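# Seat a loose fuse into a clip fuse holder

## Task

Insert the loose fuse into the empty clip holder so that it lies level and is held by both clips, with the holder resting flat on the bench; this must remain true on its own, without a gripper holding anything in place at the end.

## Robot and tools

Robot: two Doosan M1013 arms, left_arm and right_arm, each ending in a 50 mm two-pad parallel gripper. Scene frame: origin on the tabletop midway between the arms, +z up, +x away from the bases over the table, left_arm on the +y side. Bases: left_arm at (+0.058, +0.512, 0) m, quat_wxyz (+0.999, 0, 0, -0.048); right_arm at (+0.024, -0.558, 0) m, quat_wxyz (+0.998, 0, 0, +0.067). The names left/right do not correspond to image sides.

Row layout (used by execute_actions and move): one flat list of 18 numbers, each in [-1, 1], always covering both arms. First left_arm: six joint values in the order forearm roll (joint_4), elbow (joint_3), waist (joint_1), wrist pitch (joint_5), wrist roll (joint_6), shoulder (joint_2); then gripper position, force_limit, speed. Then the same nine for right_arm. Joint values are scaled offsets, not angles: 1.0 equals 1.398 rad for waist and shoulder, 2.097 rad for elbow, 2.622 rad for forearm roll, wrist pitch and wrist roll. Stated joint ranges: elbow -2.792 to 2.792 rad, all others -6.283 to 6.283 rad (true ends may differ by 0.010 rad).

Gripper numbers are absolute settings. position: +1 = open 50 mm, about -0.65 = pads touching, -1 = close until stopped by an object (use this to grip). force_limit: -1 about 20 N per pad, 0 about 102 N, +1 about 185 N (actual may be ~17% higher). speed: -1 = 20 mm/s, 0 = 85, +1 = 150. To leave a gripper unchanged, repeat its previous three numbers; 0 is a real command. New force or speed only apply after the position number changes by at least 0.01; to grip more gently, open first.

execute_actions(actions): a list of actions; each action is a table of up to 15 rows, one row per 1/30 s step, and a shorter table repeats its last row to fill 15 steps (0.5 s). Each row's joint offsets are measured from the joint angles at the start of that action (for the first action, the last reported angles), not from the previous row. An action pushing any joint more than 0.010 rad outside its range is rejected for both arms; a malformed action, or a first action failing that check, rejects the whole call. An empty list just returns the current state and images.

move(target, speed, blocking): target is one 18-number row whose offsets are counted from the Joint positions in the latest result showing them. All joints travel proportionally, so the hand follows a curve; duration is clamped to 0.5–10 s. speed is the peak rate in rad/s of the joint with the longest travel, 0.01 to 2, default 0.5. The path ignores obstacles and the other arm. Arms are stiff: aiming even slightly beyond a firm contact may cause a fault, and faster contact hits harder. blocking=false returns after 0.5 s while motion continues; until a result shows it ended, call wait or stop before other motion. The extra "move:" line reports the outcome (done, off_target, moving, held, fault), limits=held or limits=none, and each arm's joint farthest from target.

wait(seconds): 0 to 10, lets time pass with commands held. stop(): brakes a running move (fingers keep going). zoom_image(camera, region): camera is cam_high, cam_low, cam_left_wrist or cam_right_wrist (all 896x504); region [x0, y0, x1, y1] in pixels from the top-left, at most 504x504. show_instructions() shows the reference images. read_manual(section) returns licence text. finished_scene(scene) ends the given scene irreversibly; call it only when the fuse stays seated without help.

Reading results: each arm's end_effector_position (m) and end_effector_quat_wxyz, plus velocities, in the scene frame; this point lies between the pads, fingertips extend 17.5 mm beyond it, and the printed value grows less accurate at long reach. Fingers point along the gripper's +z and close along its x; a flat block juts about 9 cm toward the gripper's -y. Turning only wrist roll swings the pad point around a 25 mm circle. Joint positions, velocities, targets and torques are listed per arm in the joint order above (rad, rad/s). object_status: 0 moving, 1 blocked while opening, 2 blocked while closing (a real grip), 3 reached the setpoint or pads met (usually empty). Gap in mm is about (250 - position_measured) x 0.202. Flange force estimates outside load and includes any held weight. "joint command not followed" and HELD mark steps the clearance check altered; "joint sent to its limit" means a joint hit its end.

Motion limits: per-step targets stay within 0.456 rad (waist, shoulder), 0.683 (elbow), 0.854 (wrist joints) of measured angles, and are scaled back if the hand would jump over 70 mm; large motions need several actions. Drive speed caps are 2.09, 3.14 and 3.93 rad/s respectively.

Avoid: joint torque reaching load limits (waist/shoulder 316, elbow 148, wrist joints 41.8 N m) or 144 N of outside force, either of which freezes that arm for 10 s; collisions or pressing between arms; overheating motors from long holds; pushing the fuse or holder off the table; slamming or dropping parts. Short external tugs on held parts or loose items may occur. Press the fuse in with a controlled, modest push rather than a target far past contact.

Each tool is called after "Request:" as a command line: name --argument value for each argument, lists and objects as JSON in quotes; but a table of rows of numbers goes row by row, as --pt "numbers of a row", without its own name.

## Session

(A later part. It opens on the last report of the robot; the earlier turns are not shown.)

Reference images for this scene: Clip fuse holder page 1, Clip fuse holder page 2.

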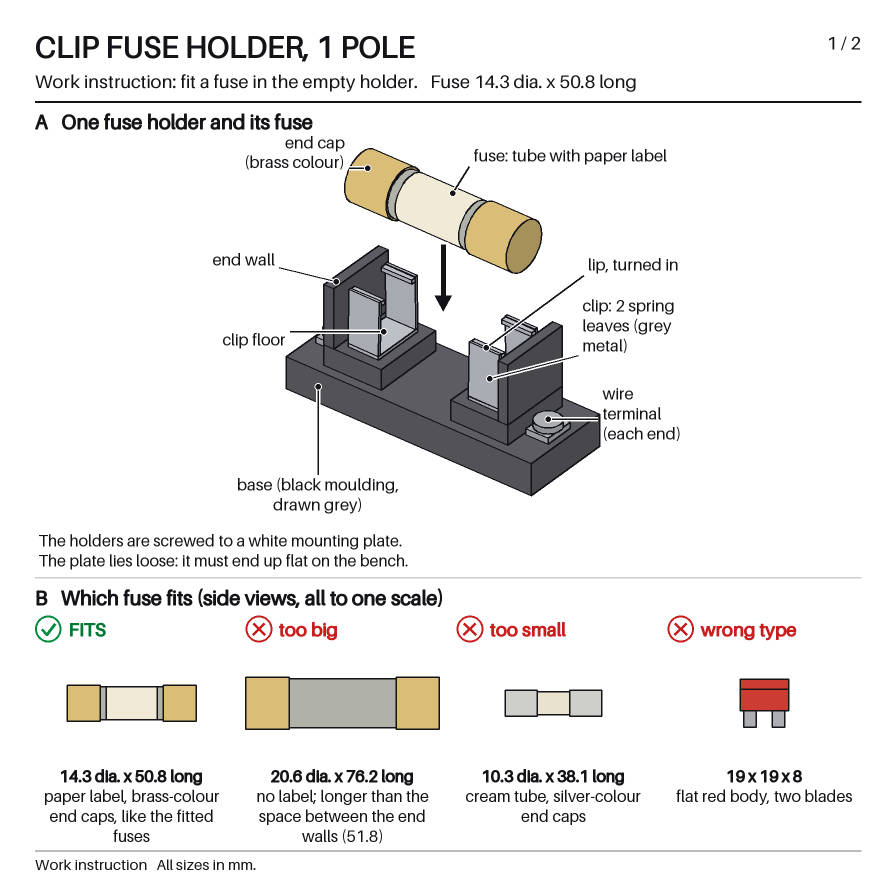

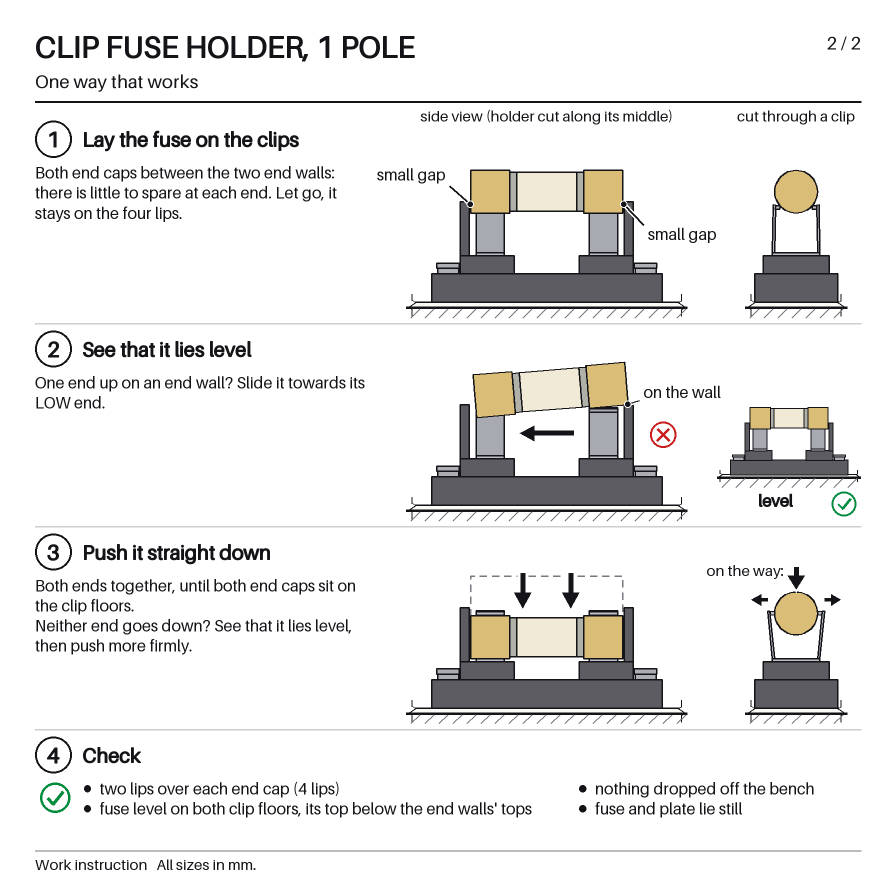

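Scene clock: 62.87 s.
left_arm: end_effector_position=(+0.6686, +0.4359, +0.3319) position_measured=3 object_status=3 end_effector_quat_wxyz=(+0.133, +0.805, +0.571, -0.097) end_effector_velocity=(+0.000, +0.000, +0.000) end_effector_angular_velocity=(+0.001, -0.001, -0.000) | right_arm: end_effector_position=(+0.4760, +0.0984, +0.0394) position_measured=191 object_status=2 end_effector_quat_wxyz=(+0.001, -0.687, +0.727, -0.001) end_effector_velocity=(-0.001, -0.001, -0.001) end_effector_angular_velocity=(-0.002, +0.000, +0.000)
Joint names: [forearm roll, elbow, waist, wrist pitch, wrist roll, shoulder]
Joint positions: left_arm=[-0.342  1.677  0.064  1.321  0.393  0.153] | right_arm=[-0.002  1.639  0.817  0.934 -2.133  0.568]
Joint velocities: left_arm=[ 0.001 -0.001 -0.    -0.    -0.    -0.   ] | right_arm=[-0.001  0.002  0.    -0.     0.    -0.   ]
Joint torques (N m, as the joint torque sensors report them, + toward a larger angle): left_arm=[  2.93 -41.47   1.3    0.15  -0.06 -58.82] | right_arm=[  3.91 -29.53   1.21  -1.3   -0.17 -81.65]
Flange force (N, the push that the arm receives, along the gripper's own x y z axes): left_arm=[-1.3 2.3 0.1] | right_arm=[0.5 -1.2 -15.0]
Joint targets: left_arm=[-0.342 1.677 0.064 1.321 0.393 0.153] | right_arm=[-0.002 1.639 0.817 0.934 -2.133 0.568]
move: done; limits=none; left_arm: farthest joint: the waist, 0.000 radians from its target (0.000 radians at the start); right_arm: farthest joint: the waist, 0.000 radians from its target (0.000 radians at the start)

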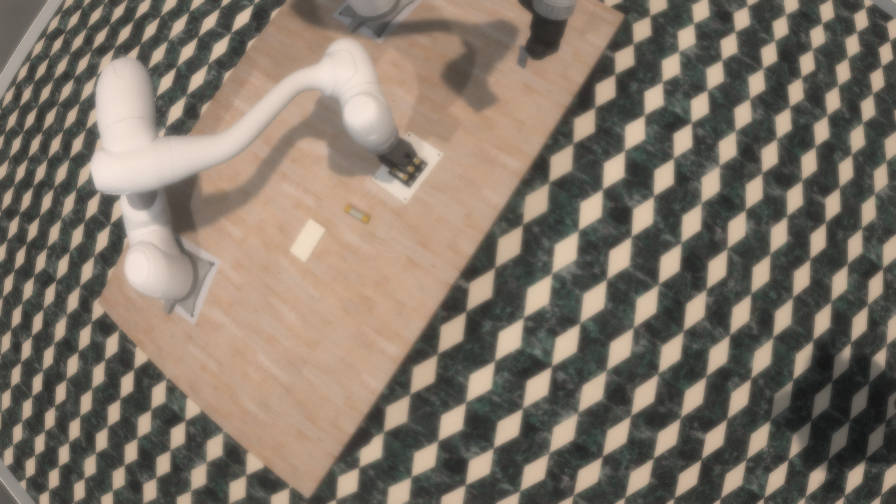

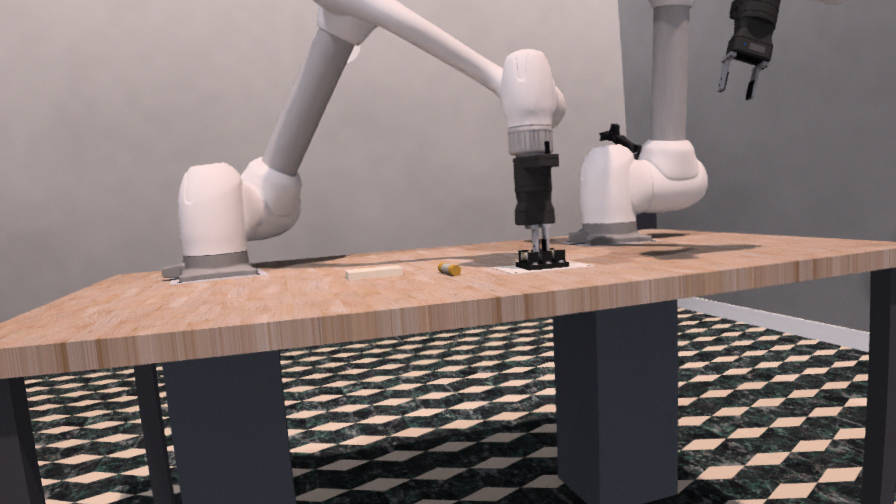

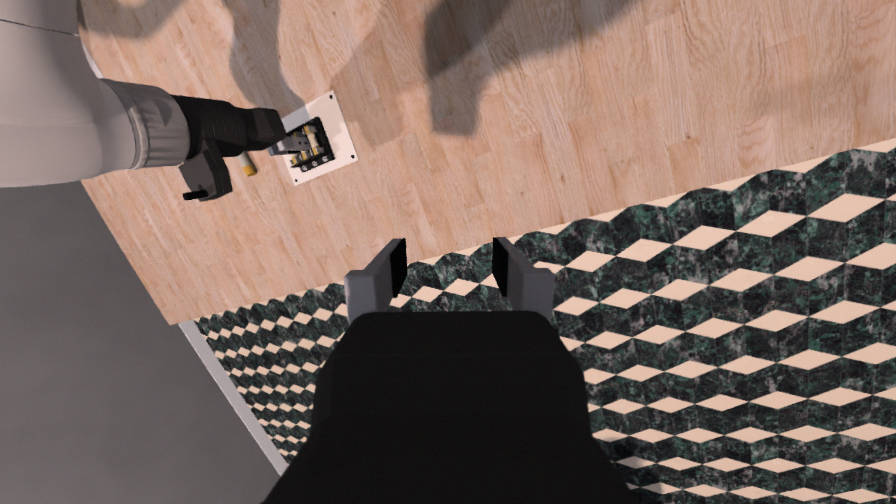

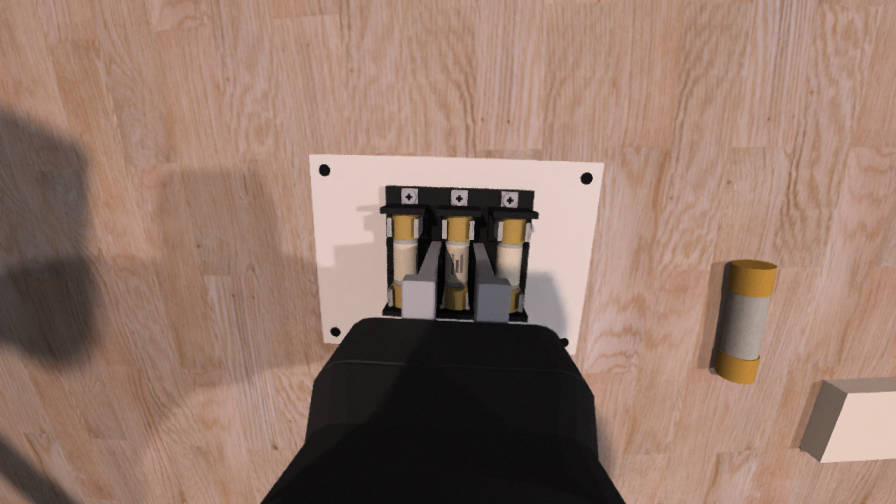

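Possibly still levelling; a bit more.

Request:
move --target '[0,0,0,0,0,0,1,0,0,0,0.00015,0,-0.0003,0,0.00033,-1,-0.5,-0.7]' --speed 0.01

Scene clock: 68.97 s.
left_arm: end_effector_position=(+0.6686, +0.4359, +0.3319) position_measured=3 object_status=3 end_effector_quat_wxyz=(+0.133, +0.805, +0.571, -0.097) end_effector_velocity=(-0.000, +0.001, -0.001) end_effector_angular_velocity=(+0.001, +0.000, +0.002) | right_arm: end_effector_position=(+0.4760, +0.0985, +0.0390) position_measured=191 object_status=2 end_effector_quat_wxyz=(+0.001, -0.687, +0.727, -0.001) end_effector_velocity=(+0.000, -0.000, -0.000) end_effector_angular_velocity=(-0.000, -0.000, +0.001)
Joint names: [forearm roll, elbow, waist, wrist pitch, wrist roll, shoulder]
Joint positions: left_arm=[-0.342  1.677  0.064  1.321  0.393  0.153] | right_arm=[-0.002  1.639  0.817  0.933 -2.133  0.568]
Joint velocities: left_arm=[ 0.     0.002  0.001 -0.002  0.     0.   ] | right_arm=[-0.  0.  0. -0. -0.  0.]
Joint torques (N m, as the joint torque sensors report them, + toward a larger angle): left_arm=[  3.04 -41.47   1.16   0.2    0.02 -60.63] | right_arm=[  3.53 -21.16  -0.54  -4.84  -0.12 -53.36]
Flange force (N, the push that the arm receives, along the gripper's own x y z axes): left_arm=[0.6 5.2 1.8] | right_arm=[11.7 7.4 -52.3]
Joint targets: left_arm=[-0.342 1.677 0.064 1.321 0.393 0.153] | right_arm=[-0.002 1.639 0.817 0.933 -2.133 0.568]
move: done; limits=none; left_arm: farthest joint: the waist, 0.000 radians from its target (0.000 radians at the start); right_arm: farthest joint: the waist, 0.000 radians from its target (0.000 radians at the start)

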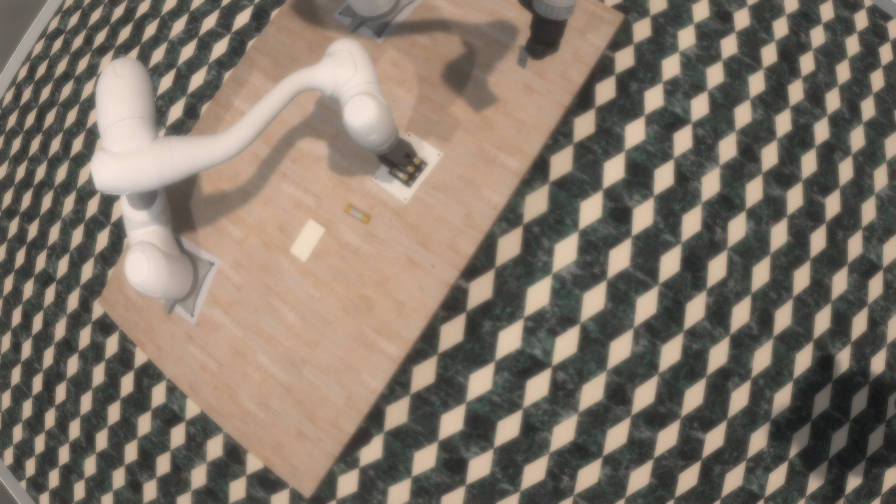

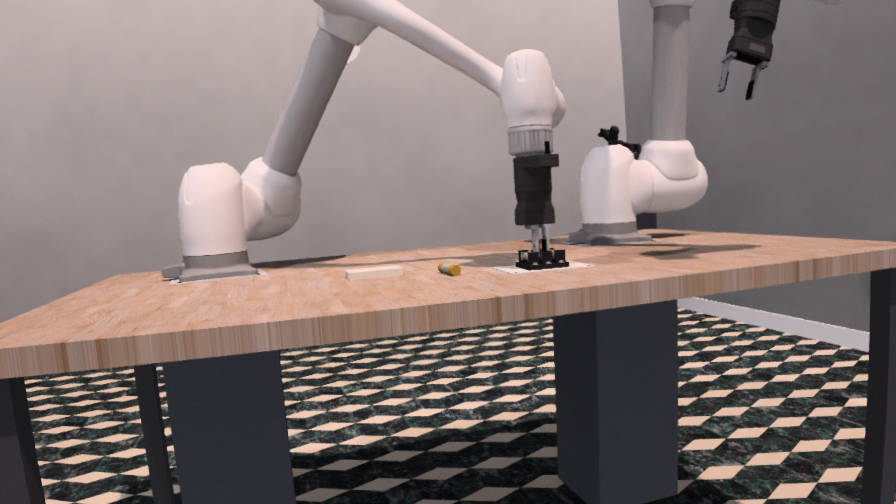

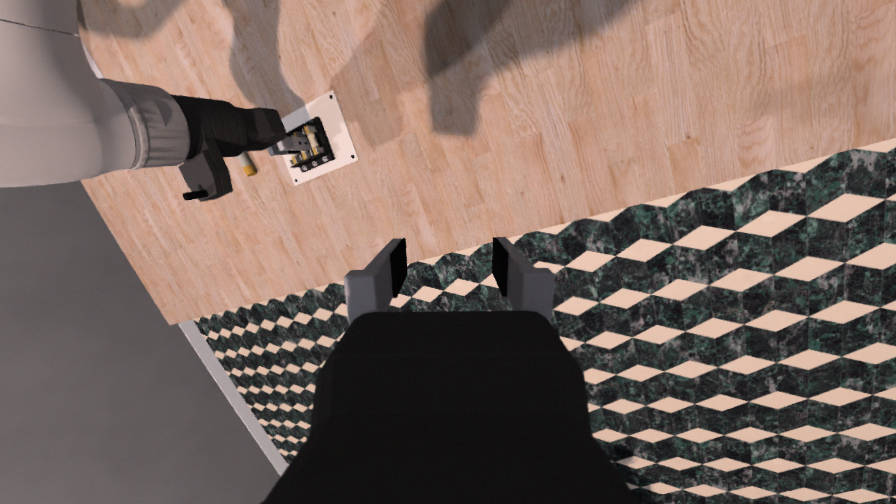

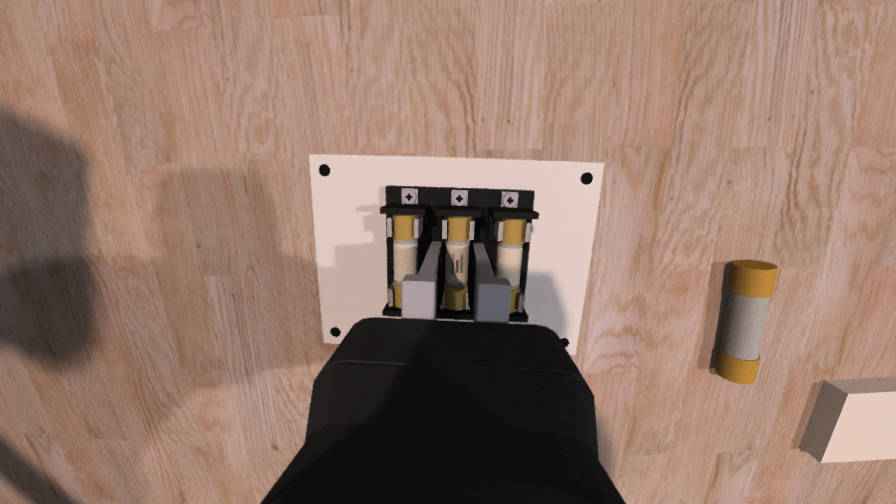

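Request:
move --target '[0,0,0,0,0,0,1,0,0,0,0,0,0,0,0,-0.02,-0.5,-0.5]' --speed 0.01

Request:
move --target '[0,0,0,0,0,0,1,0,0,0,-0.015,0,0.03,0,-0.033,-0.02,-0.5,-0.5]' --speed 0.1

Request:
zoom_image --camera "cam_right_wrist" --region '[380,170,540,310]'

Scene clock: 72.60 s.
left_arm: end_effector_position=(+0.6686, +0.4359, +0.3319) position_measured=3 object_status=3 end_effector_quat_wxyz=(+0.133, +0.805, +0.571, -0.097) end_effector_velocity=(+0.000, +0.001, -0.000) end_effector_angular_velocity=(+0.002, -0.000, +0.000) | right_arm: end_effector_position=(+0.4760, +0.0985, +0.0390) position_measured=155 object_status=3 end_effector_quat_wxyz=(+0.001, -0.687, +0.727, -0.001) end_effector_velocity=(+0.001, +0.001, +0.001) end_effector_angular_velocity=(+0.001, -0.001, +0.001)
Joint names: [forearm roll, elbow, waist, wrist pitch, wrist roll, shoulder]
Joint positions: left_arm=[-0.342  1.677  0.064  1.321  0.393  0.153] | right_arm=[-0.002  1.639  0.817  0.933 -2.133  0.568]
Joint velocities: left_arm=[ 0.002  0.     0.    -0.001 -0.     0.   ] | right_arm=[-0.    -0.002  0.    -0.    -0.001  0.   ]
Joint torques (N m, as the joint torque sensors report them, + toward a larger angle): left_arm=[  2.92 -41.12   0.62   0.18  -0.21 -58.99] | right_arm=[  3.79 -33.26   1.84  -0.06   0.15 -92.46]
Flange force (N, the push that the arm receives, along the gripper's own x y z axes): left_arm=[0.4 2.8 -0.2] | right_arm=[-3.1 -4.5 -1.0]
Joint targets: left_arm=[-0.342 1.677 0.064 1.321 0.393 0.153] | right_arm=[-0.002 1.639 0.817 0.933 -2.133 0.568]
move: done; limits=none; left_arm: farthest joint: the waist, 0.000 radians from its target (0.000 radians at the start); right_arm: farthest joint: the waist, 0.000 radians from its target (0.000 radians at the start)

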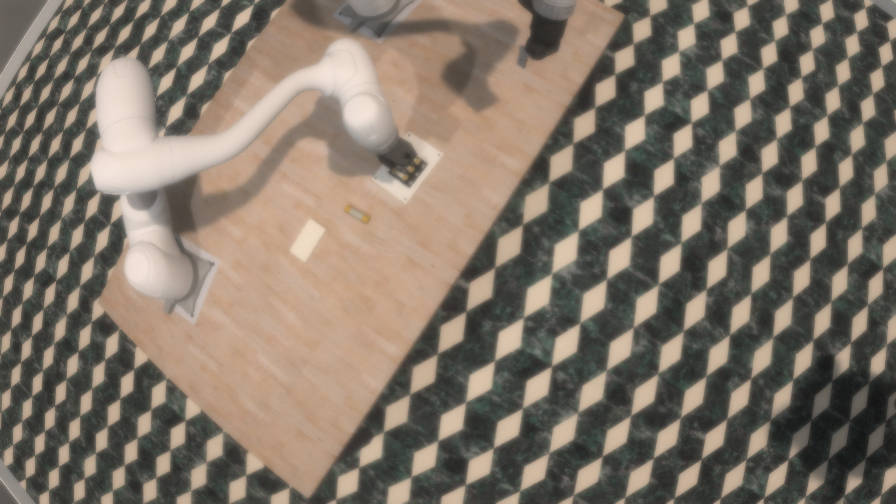

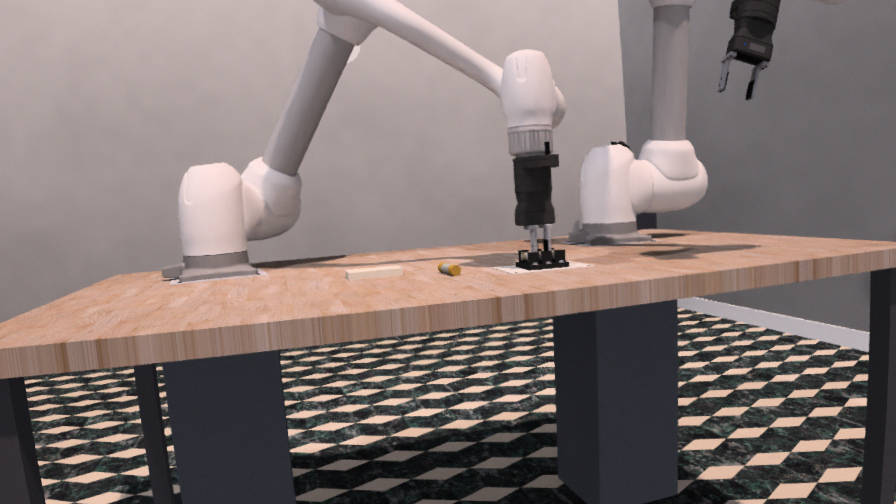

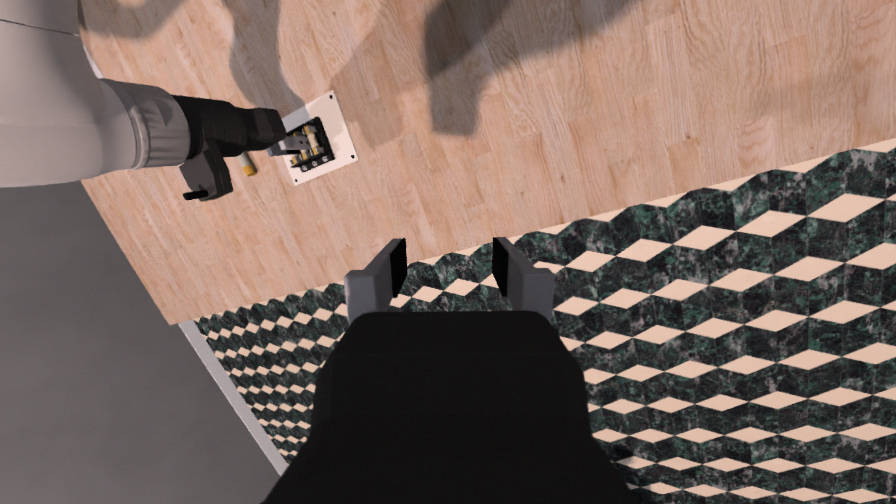

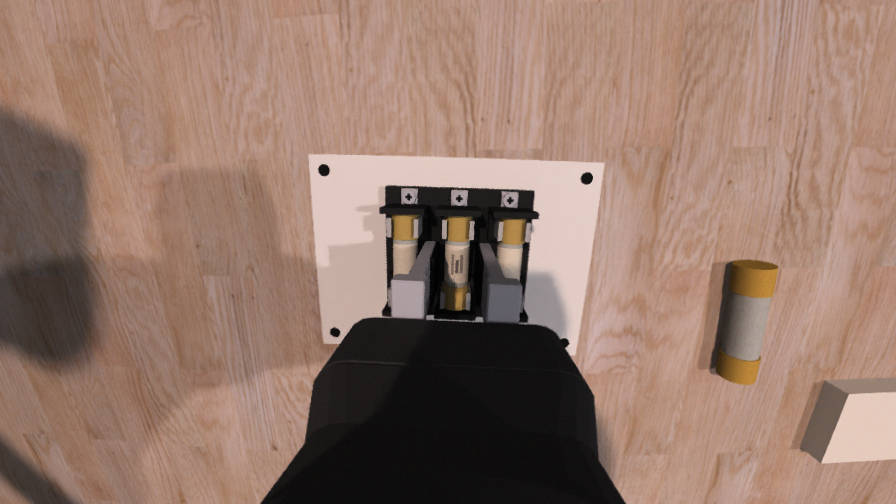

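Scene clock: 73.70 s.
left_arm: end_effector_position=(+0.6686, +0.4359, +0.3319) position_measured=3 object_status=3 end_effector_quat_wxyz=(+0.133, +0.805, +0.571, -0.097) end_effector_velocity=(+0.000, -0.000, +0.001) end_effector_angular_velocity=(-0.000, -0.002, -0.001) | right_arm: end_effector_position=(+0.4758, +0.0981, +0.0896) position_measured=155 object_status=3 end_effector_quat_wxyz=(+0.000, -0.687, +0.727, -0.001) end_effector_velocity=(-0.001, -0.000, -0.001) end_effector_angular_velocity=(-0.001, +0.001, +0.002)
Joint names: [forearm roll, elbow, waist, wrist pitch, wrist roll, shoulder]
Joint positions: left_arm=[-0.342  1.677  0.064  1.321  0.393  0.153] | right_arm=[-0.002  1.608  0.817  1.012 -2.133  0.522]
Joint velocities: left_arm=[-0.    -0.    -0.    -0.001  0.001 -0.001] | right_arm=[ 0.     0.001  0.     0.    -0.002 -0.   ]
Joint torques (N m, as the joint torque sensors report them, + toward a larger angle): left_arm=[  2.96 -40.88   1.8   -0.01  -0.19 -57.59] | right_arm=[  3.61 -35.     1.92  -0.31   0.31 -90.22]
Flange force (N, the push that the arm receives, along the gripper's own x y z axes): left_arm=[-2.5 1.6 -1.2] | right_arm=[-3.4 -5.0 -1.5]
Joint targets: left_arm=[-0.342 1.677 0.064 1.321 0.393 0.153] | right_arm=[-0.002 1.608 0.817 1.012 -2.133 0.522]
move: done; limits=none; left_arm: farthest joint: the waist, 0.000 radians from its target (0.000 radians at the start); right_arm: farthest joint: the waist, 0.000 radians from its target (0.000 radians at the start)

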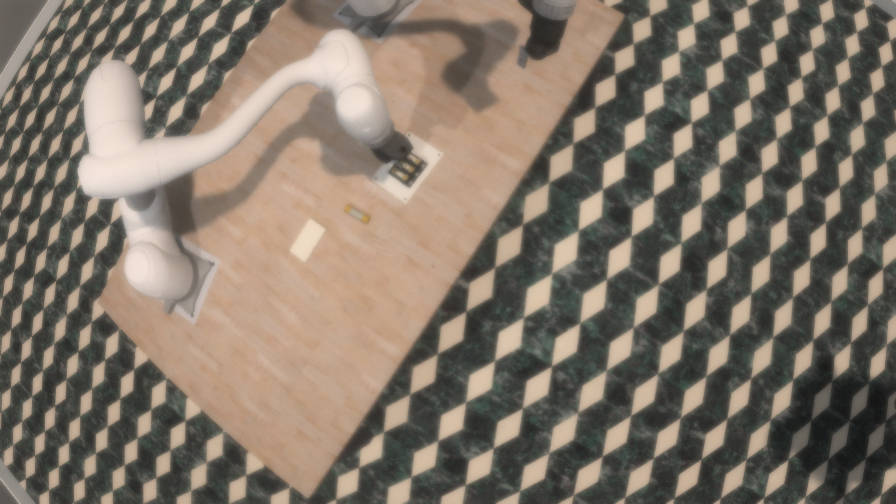

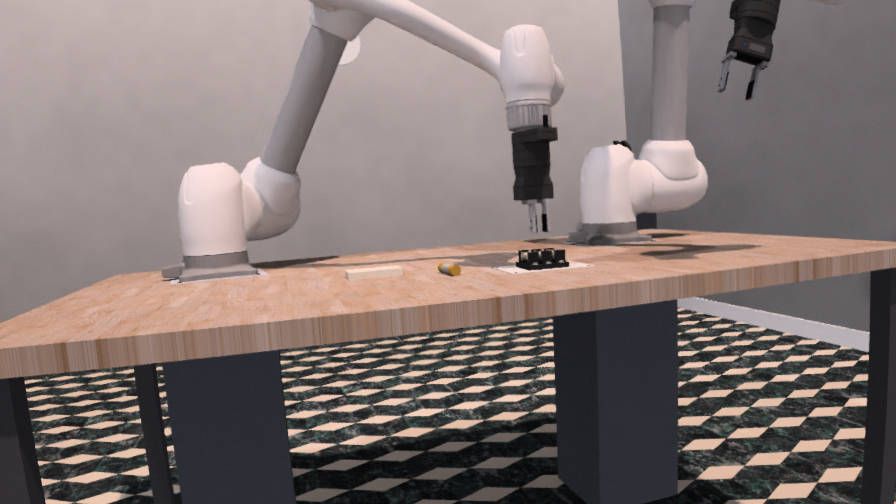

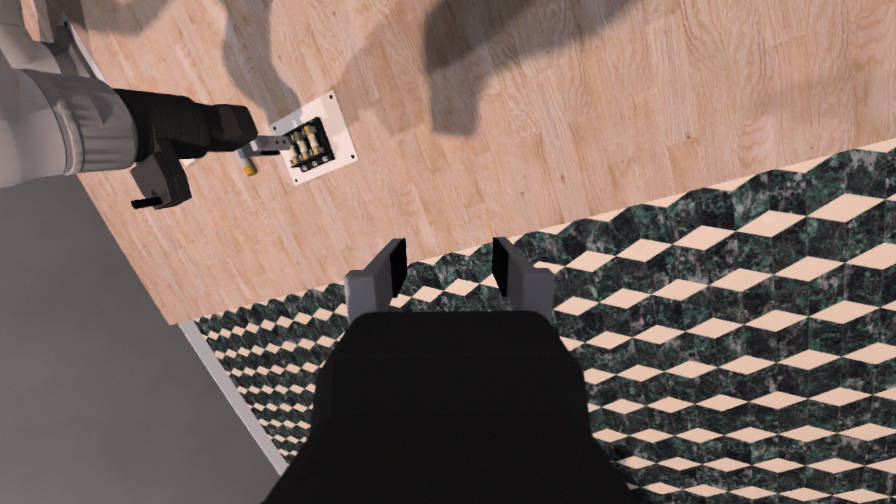

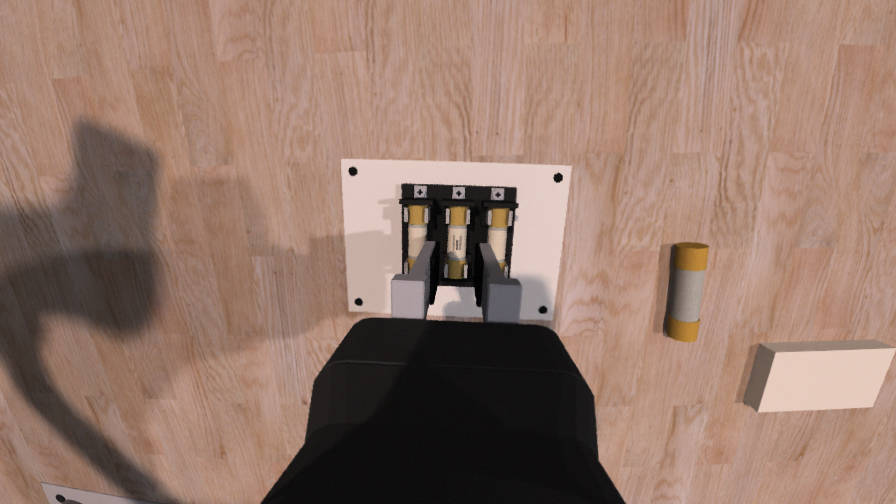

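Region (380, 170, 540, 310) of cam_right_wrist's 896x504 image, scaled by 3.150, with more detail than that image has; it fills the top 441 rows of this view, and the rest is white.

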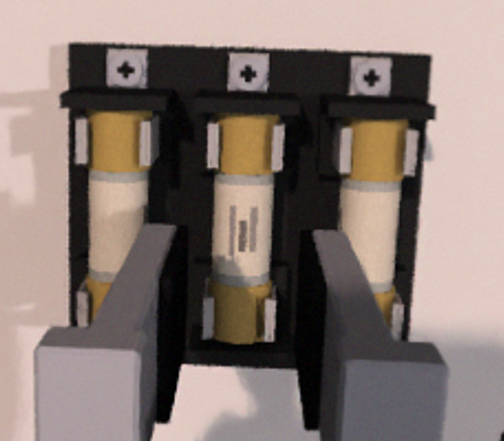

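Request:
finished_scene --scene 2

The scene is finished: the task was done.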